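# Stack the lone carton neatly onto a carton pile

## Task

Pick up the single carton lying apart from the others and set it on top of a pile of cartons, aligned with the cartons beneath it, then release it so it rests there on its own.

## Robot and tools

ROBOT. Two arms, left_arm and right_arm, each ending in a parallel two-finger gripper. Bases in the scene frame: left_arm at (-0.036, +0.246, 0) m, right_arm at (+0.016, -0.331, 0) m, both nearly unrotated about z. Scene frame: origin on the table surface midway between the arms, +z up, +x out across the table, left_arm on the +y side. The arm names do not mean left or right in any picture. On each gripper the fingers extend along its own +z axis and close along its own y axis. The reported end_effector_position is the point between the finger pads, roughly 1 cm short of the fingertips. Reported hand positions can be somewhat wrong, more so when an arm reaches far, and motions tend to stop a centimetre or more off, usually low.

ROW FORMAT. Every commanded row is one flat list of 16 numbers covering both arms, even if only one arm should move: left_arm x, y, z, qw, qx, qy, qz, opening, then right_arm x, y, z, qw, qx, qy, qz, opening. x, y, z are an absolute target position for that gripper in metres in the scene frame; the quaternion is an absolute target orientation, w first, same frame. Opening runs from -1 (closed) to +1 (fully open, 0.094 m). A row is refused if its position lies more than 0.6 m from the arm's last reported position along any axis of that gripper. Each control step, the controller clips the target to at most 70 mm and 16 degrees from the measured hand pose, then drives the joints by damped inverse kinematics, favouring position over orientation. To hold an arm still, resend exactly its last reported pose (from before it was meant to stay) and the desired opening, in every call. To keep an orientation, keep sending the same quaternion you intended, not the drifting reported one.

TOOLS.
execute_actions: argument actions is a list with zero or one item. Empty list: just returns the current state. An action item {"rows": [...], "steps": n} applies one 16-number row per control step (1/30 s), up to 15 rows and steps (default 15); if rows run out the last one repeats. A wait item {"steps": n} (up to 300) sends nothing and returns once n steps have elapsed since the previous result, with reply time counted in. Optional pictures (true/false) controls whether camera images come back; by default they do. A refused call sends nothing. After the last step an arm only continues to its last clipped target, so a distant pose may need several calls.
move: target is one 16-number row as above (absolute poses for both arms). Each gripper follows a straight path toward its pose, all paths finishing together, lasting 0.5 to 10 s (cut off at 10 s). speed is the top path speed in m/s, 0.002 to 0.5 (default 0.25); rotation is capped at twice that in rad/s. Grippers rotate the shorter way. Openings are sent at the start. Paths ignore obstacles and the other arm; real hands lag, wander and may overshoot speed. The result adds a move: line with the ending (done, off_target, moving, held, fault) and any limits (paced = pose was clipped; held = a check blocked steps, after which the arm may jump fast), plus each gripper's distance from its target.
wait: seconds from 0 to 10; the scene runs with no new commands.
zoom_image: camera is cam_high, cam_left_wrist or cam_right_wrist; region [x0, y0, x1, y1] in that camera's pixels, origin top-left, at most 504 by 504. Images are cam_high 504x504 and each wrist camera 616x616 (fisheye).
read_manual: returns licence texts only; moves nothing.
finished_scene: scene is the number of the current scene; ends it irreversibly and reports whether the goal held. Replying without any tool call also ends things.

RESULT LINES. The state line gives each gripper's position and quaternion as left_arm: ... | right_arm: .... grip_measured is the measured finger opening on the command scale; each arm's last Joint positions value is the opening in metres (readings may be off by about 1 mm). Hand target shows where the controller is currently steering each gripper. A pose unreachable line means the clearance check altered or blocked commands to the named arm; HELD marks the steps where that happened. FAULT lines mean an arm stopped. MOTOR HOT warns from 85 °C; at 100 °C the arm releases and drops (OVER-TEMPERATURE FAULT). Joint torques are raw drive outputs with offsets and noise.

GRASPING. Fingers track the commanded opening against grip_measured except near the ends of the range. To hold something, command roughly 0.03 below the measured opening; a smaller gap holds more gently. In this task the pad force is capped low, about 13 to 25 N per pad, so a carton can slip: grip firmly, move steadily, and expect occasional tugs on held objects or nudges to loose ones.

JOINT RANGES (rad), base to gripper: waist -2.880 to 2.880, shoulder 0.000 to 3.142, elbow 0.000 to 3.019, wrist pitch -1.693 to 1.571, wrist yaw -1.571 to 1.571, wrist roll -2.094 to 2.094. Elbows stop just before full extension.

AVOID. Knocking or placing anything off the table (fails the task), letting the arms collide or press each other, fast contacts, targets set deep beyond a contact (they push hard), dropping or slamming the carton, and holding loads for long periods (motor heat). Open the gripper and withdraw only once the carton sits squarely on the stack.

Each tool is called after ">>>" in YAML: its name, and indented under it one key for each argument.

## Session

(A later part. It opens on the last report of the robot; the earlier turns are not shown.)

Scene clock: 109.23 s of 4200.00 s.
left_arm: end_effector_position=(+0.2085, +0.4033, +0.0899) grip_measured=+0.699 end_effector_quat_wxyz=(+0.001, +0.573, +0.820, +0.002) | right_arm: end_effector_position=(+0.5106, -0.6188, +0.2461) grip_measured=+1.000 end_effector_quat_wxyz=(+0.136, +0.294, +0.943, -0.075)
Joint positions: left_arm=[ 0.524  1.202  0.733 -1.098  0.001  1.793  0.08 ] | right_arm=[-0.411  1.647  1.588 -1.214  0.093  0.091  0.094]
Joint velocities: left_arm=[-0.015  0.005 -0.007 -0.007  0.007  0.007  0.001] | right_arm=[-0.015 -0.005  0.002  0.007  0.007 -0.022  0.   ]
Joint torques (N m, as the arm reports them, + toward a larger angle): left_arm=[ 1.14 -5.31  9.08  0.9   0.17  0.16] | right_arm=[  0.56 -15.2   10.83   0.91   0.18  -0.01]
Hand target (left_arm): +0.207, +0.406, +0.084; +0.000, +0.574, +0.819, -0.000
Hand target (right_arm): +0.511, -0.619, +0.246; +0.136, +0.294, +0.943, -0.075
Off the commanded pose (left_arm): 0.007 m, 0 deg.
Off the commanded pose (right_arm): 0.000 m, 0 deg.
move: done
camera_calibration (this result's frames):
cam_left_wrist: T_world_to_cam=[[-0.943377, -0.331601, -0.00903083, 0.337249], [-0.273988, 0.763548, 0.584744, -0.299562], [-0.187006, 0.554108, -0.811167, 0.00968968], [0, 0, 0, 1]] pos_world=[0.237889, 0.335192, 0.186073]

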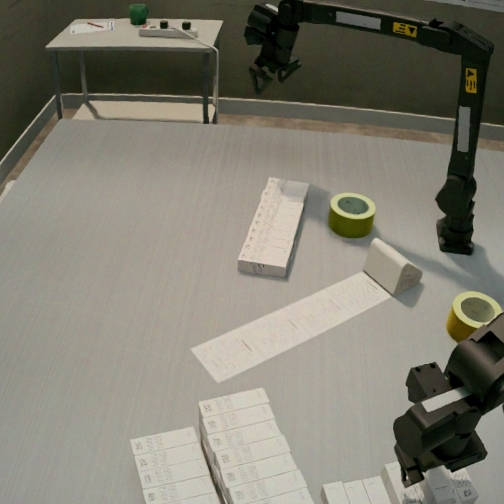

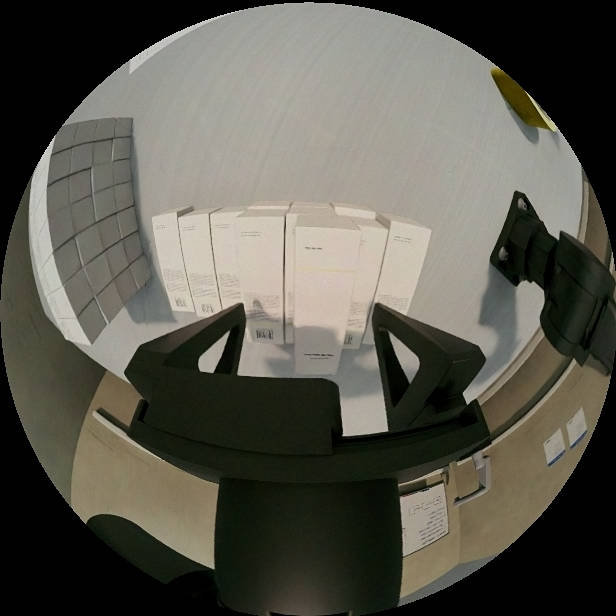

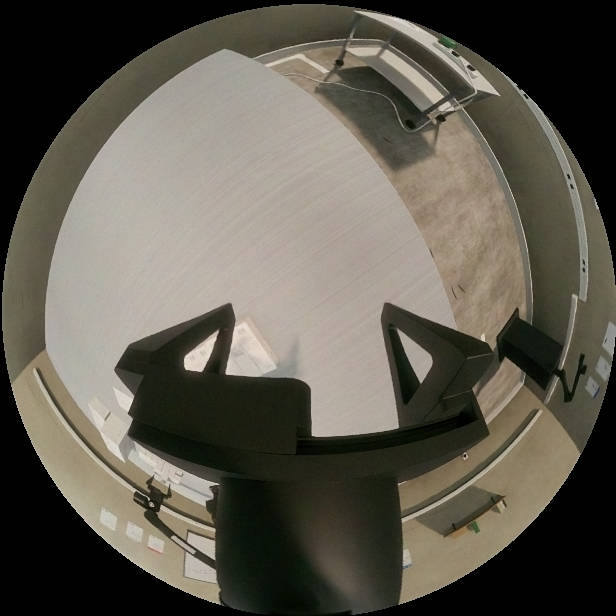

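>>> move:
  target: [0.208,0.407,0.083,0,0.574,0.819,0,-0.36,0.5106,-0.6188,0.2461,0.136,0.294,0.943,-0.075,1]
  speed: 0.02

>>> move:
  target: [0.208,0.407,0.083,0,0.574,0.819,0,0.7,0.5106,-0.6188,0.2461,0.136,0.294,0.943,-0.075,1]
  speed: 0.02

>>> zoom_image:
  camera: "cam_left_wrist"
  region: [180, 180, 440, 380]

Scene clock: 113.80 s of 4200.00 s.
left_arm: end_effector_position=(+0.2086, +0.4034, +0.0899) grip_measured=-0.351 end_effector_quat_wxyz=(+0.001, +0.573, +0.819, +0.002) | right_arm: end_effector_position=(+0.5106, -0.6188, +0.2461) grip_measured=+1.000 end_effector_quat_wxyz=(+0.136, +0.294, +0.943, -0.075)
Joint positions: left_arm=[ 0.524  1.202  0.733 -1.097  0.001  1.794  0.031] | right_arm=[-0.411  1.647  1.588 -1.214  0.093  0.091  0.094]
Joint velocities: left_arm=[-0.015  0.005  0.002  0.012  0.051 -0.007  0.   ] | right_arm=[-0.015  0.005 -0.007 -0.012  0.051 -0.051  0.   ]
Joint torques (N m, as the arm reports them, + toward a larger angle): left_arm=[ 1.06 -5.14  9.14  1.04  0.16  0.16] | right_arm=[  0.33 -15.25  10.87   0.9    0.17   0.01]
Hand target (left_arm): +0.208, +0.407, +0.083; +0.000, +0.574, +0.819, -0.000
Hand target (right_arm): +0.511, -0.619, +0.246; +0.136, +0.294, +0.943, -0.075
Off the commanded pose (left_arm): 0.008 m, 0 deg.
Off the commanded pose (right_arm): 0.000 m, 0 deg.
After step 90, 0.87 s passed at rest.
move: done
camera_calibration (this result's frames):
cam_left_wrist: T_world_to_cam=[[-0.943623, -0.330877, -0.0097723, 0.337258], [-0.273779, 0.763513, 0.584887, -0.299639], [-0.186065, 0.554589, -0.811056, 0.00926309], [0, 0, 0, 1]] pos_world=[0.237933, 0.335232, 0.186064]

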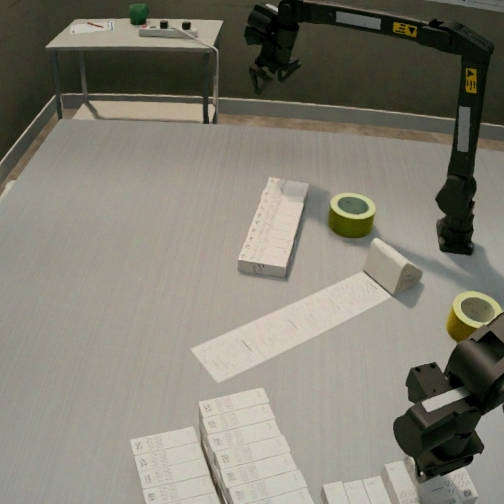

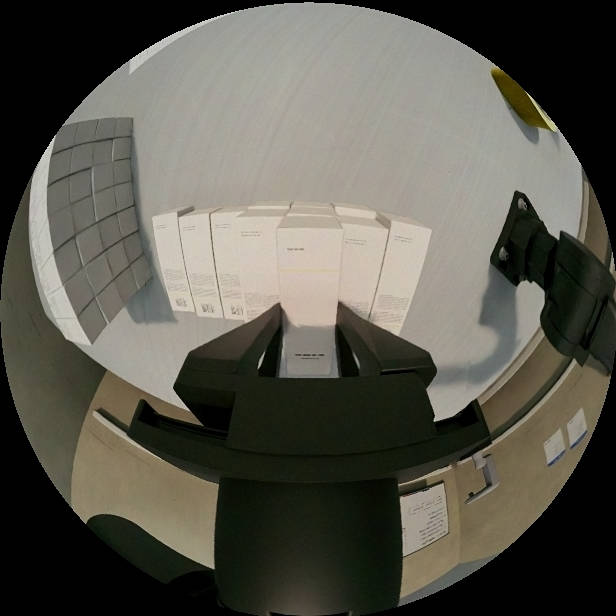

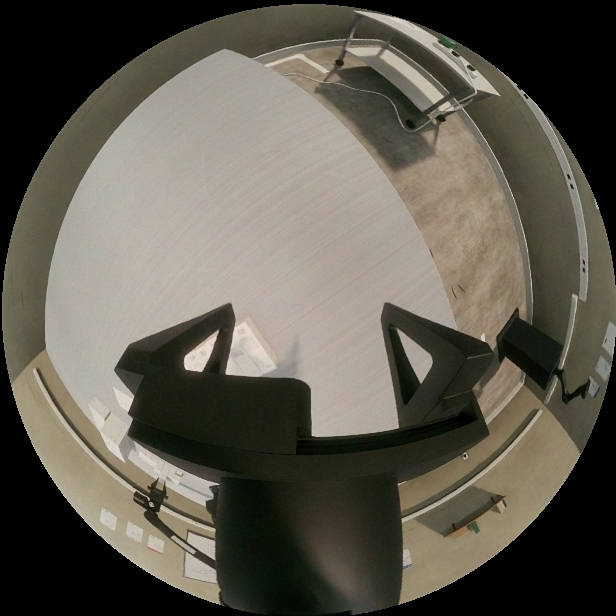

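Scene clock: 114.50 s of 4200.00 s.
left_arm: end_effector_position=(+0.2092, +0.4038, +0.0898) grip_measured=+0.699 end_effector_quat_wxyz=(+0.002, +0.573, +0.819, +0.003) | right_arm: end_effector_position=(+0.5106, -0.6188, +0.2461) grip_measured=+1.000 end_effector_quat_wxyz=(+0.136, +0.294, +0.943, -0.075)
Joint positions: left_arm=[ 0.524  1.202  0.733 -1.094  0.001  1.794  0.08 ] | right_arm=[-0.411  1.647  1.588 -1.214  0.093  0.091  0.094]
Joint velocities: left_arm=[ 0.005 -0.005 -0.002  0.007 -0.051  0.051 -0.   ] | right_arm=[ 0.015 -0.015 -0.002 -0.002 -0.022  0.066  0.   ]
Joint torques (N m, as the arm reports them, + toward a larger angle): left_arm=[ 1.05 -5.2   9.09  0.89  0.18  0.16] | right_arm=[  0.32 -15.53  10.84   0.87   0.17   0.  ]
Hand target (left_arm): +0.208, +0.407, +0.083; +0.000, +0.574, +0.819, +0.000
Hand target (right_arm): +0.511, -0.619, +0.246; +0.136, +0.294, +0.943, -0.075
Off the commanded pose (left_arm): 0.008 m, 0 deg.
Off the commanded pose (right_arm): 0.000 m, 0 deg.
move: done
camera_calibration (this result's frames):
cam_left_wrist: T_world_to_cam=[[-0.943598, -0.330861, -0.0123686, 0.338193], [-0.275092, 0.762666, 0.585376, -0.299143], [-0.184245, 0.555763, -0.810667, 0.00818756], [0, 0, 0, 1]] pos_world=[0.238334, 0.335491, 0.185932]

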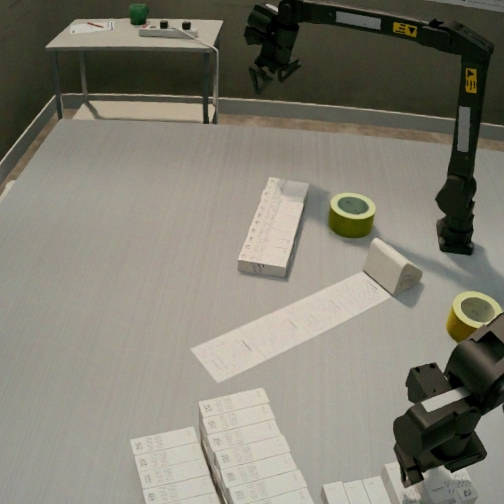

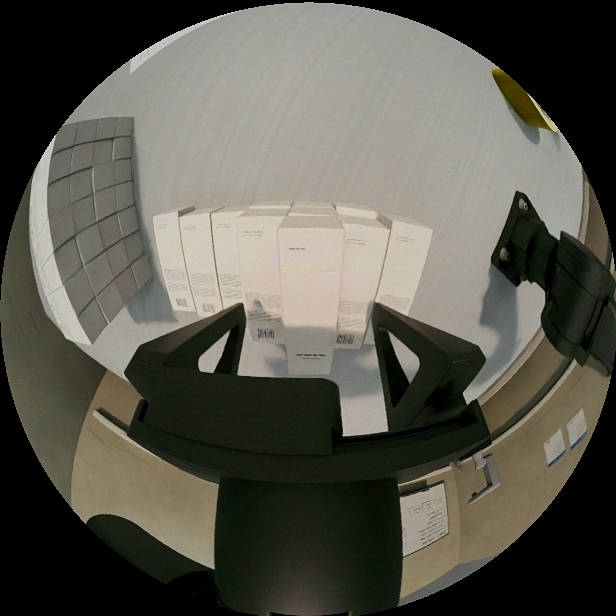

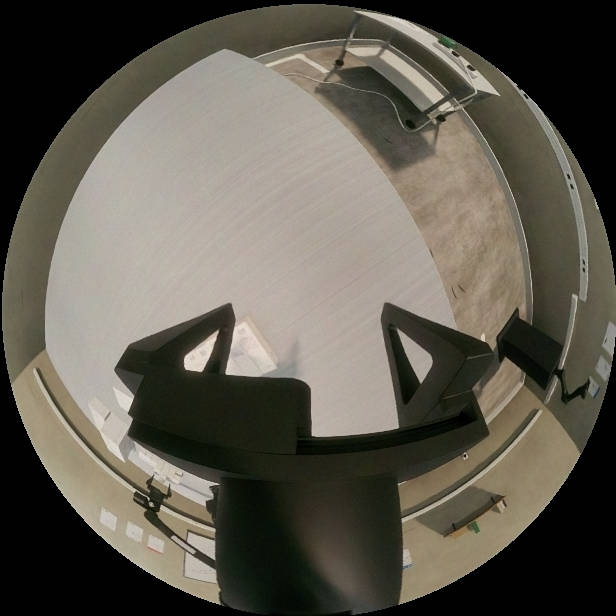

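Region (180, 180, 440, 380) of cam_left_wrist's 616x616 image, scaled by 1.938, with more detail than that image has; it fills the top 388 rows of this view, and the rest is white.

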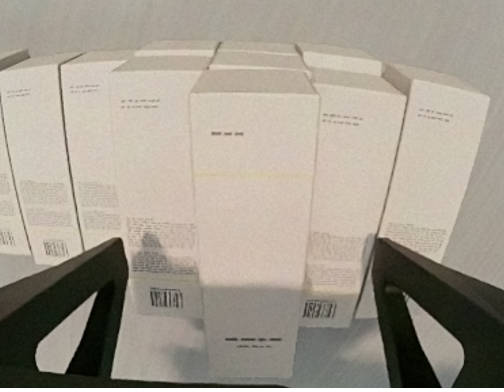

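Centred now. Lift away slowly, then inspect from the same side view.

>>> move:
  target: [0.212,0.407,0.14,0,0.574,0.819,0,0.7,0.5106,-0.6188,0.2461,0.136,0.294,0.943,-0.075,1]
  speed: 0.08

>>> move:
  target: [0.238,0.325,0.145,0,0.574,0.819,0,0.7,0.5106,-0.6188,0.2461,0.136,0.294,0.943,-0.075,1]
  speed: 0.2

>>> zoom_image:
  camera: "cam_left_wrist"
  region: [210, 210, 410, 380]

Scene clock: 117.67 s of 4200.00 s.
left_arm: end_effector_position=(+0.2037, +0.4003, +0.1244) grip_measured=+0.699 end_effector_quat_wxyz=(-0.005, +0.573, +0.819, -0.013) | right_arm: end_effector_position=(+0.5106, -0.6188, +0.2461) grip_measured=+1.000 end_effector_quat_wxyz=(+0.136, +0.294, +0.943, -0.075)
Joint positions: left_arm=[ 0.524  1.164  0.803 -1.238  0.001  1.794  0.08 ] | right_arm=[-0.411  1.647  1.588 -1.214  0.093  0.091  0.094]
Joint velocities: left_arm=[ 0.005 -0.015 -0.002  0.002 -0.051 -0.051  0.   ] | right_arm=[ 0.024  0.005 -0.002 -0.007 -0.037  0.037  0.   ]
Joint torques (N m, as the arm reports them, + toward a larger angle): left_arm=[ 0.44 -6.07 13.38 -0.31  0.16  0.1 ] | right_arm=[  0.48 -15.3   10.84   0.87   0.18   0.  ]
Hand target (left_arm): +0.212, +0.407, +0.140; -0.000, +0.574, +0.819, +0.000
Hand target (right_arm): +0.511, -0.619, +0.246; +0.136, +0.294, +0.943, -0.075
Off the commanded pose (left_arm): 0.019 m, 2 deg.
Off the commanded pose (right_arm): 0.000 m, 0 deg.
move: off_target (left_arm)
camera_calibration (this result's frames):
cam_left_wrist: T_world_to_cam=[[-0.943439, -0.330758, 0.0228668, 0.327793], [-0.257371, 0.7741, 0.578386, -0.325551], [-0.209007, 0.539786, -0.815443, 0.0492734], [0, 0, 0, 1]] pos_world=[0.235763, 0.333832, 0.220978]

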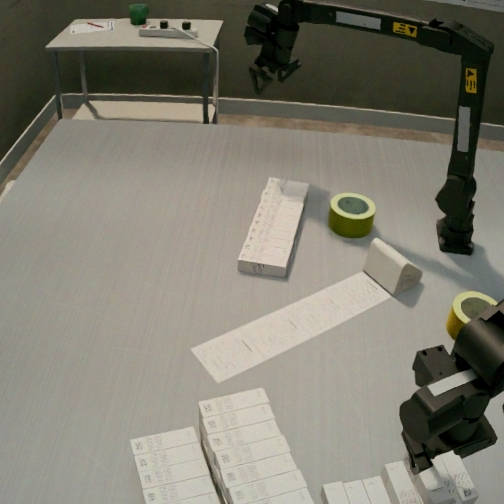

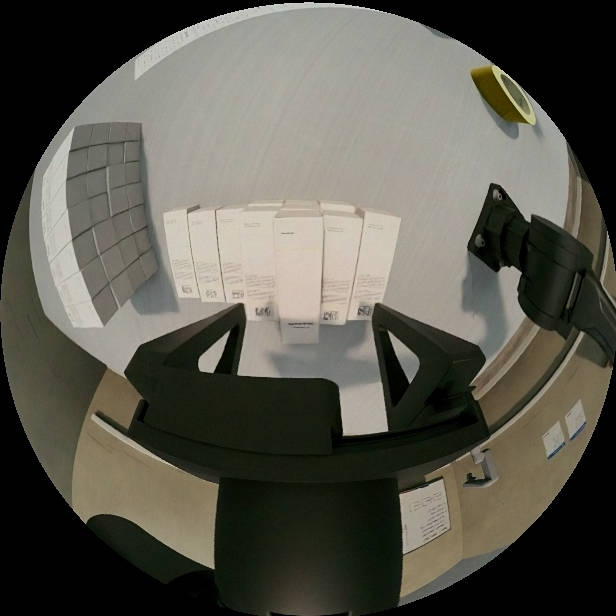

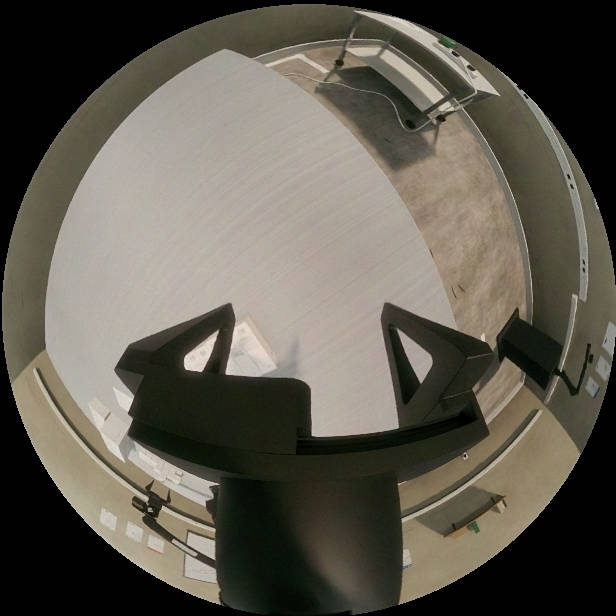

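Scene clock: 118.70 s of 4200.00 s.
left_arm: end_effector_position=(+0.2318, +0.3242, +0.1336) grip_measured=+0.699 end_effector_quat_wxyz=(-0.006, +0.578, +0.816, -0.007) | right_arm: end_effector_position=(+0.5106, -0.6188, +0.2461) grip_measured=+1.000 end_effector_quat_wxyz=(+0.136, +0.294, +0.943, -0.075)
Joint positions: left_arm=[ 0.236  1.129  0.803 -1.263  0.001  1.517  0.08 ] | right_arm=[-0.411  1.647  1.588 -1.214  0.093  0.091  0.094]
Joint velocities: left_arm=[-0.015 -0.005 -0.002 -0.007  0.007 -0.022 -0.001] | right_arm=[-0.015 -0.005 -0.017 -0.022 -0.037 -0.022  0.   ]
Joint torques (N m, as the arm reports them, + toward a larger angle): left_arm=[-0.26 -6.13 12.75 -0.14  0.07 -0.11] | right_arm=[  0.19 -15.22  10.84   0.88   0.19  -0.01]
Hand target (left_arm): +0.239, +0.325, +0.145; -0.002, +0.574, +0.819, +0.000
Hand target (right_arm): +0.511, -0.619, +0.246; +0.136, +0.294, +0.943, -0.075
Off the commanded pose (left_arm): 0.013 m, 1 deg.
Off the commanded pose (right_arm): 0.000 m, 0 deg.
move: off_target (left_arm)
camera_calibration (this result's frames):
cam_left_wrist: T_world_to_cam=[[-0.947298, -0.320052, 0.0138728, 0.327506], [-0.252011, 0.771244, 0.584528, -0.265893], [-0.197779, 0.550227, -0.811255, 0.0971196], [0, 0, 0, 1]] pos_world=[0.262447, 0.25645, 0.229667]

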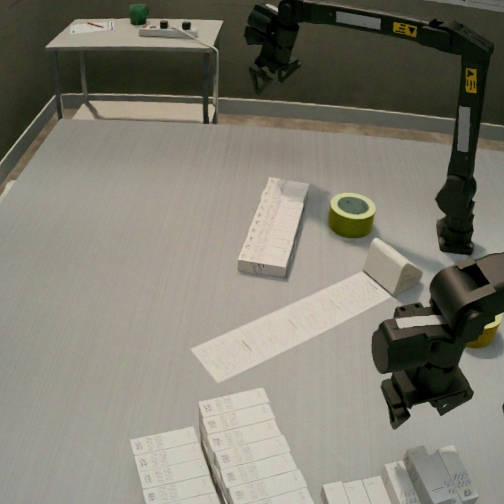

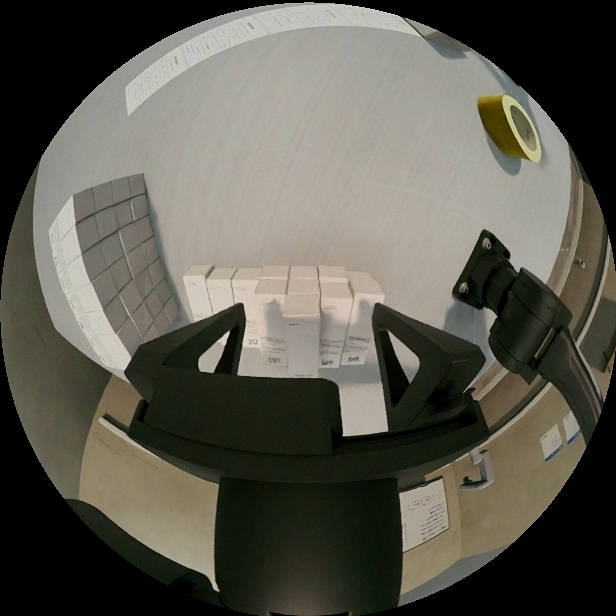

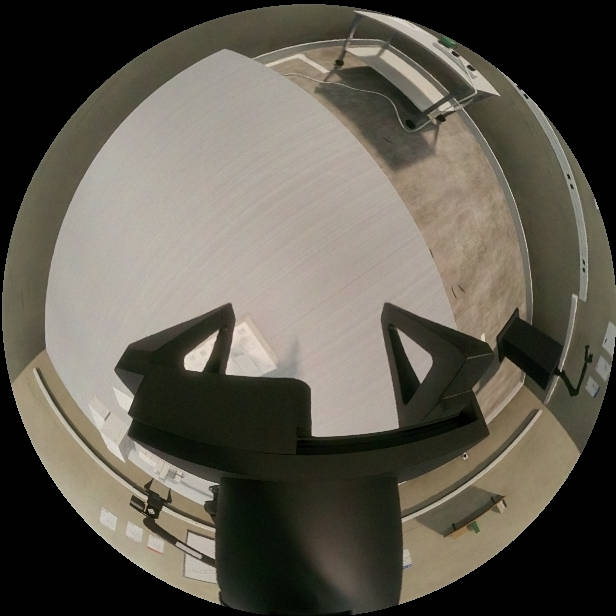

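Region (210, 210, 410, 380) of cam_left_wrist's 616x616 image, scaled by 2.520, with more detail than that image has; it fills the top 428 rows of this view, and the rest is white.

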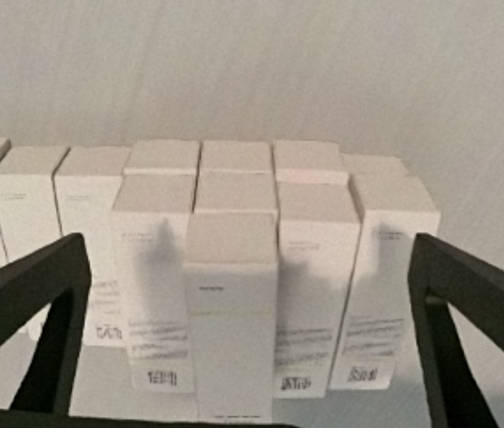

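>>> finished_scene:
  scene: 1

The scene is finished: the task was done.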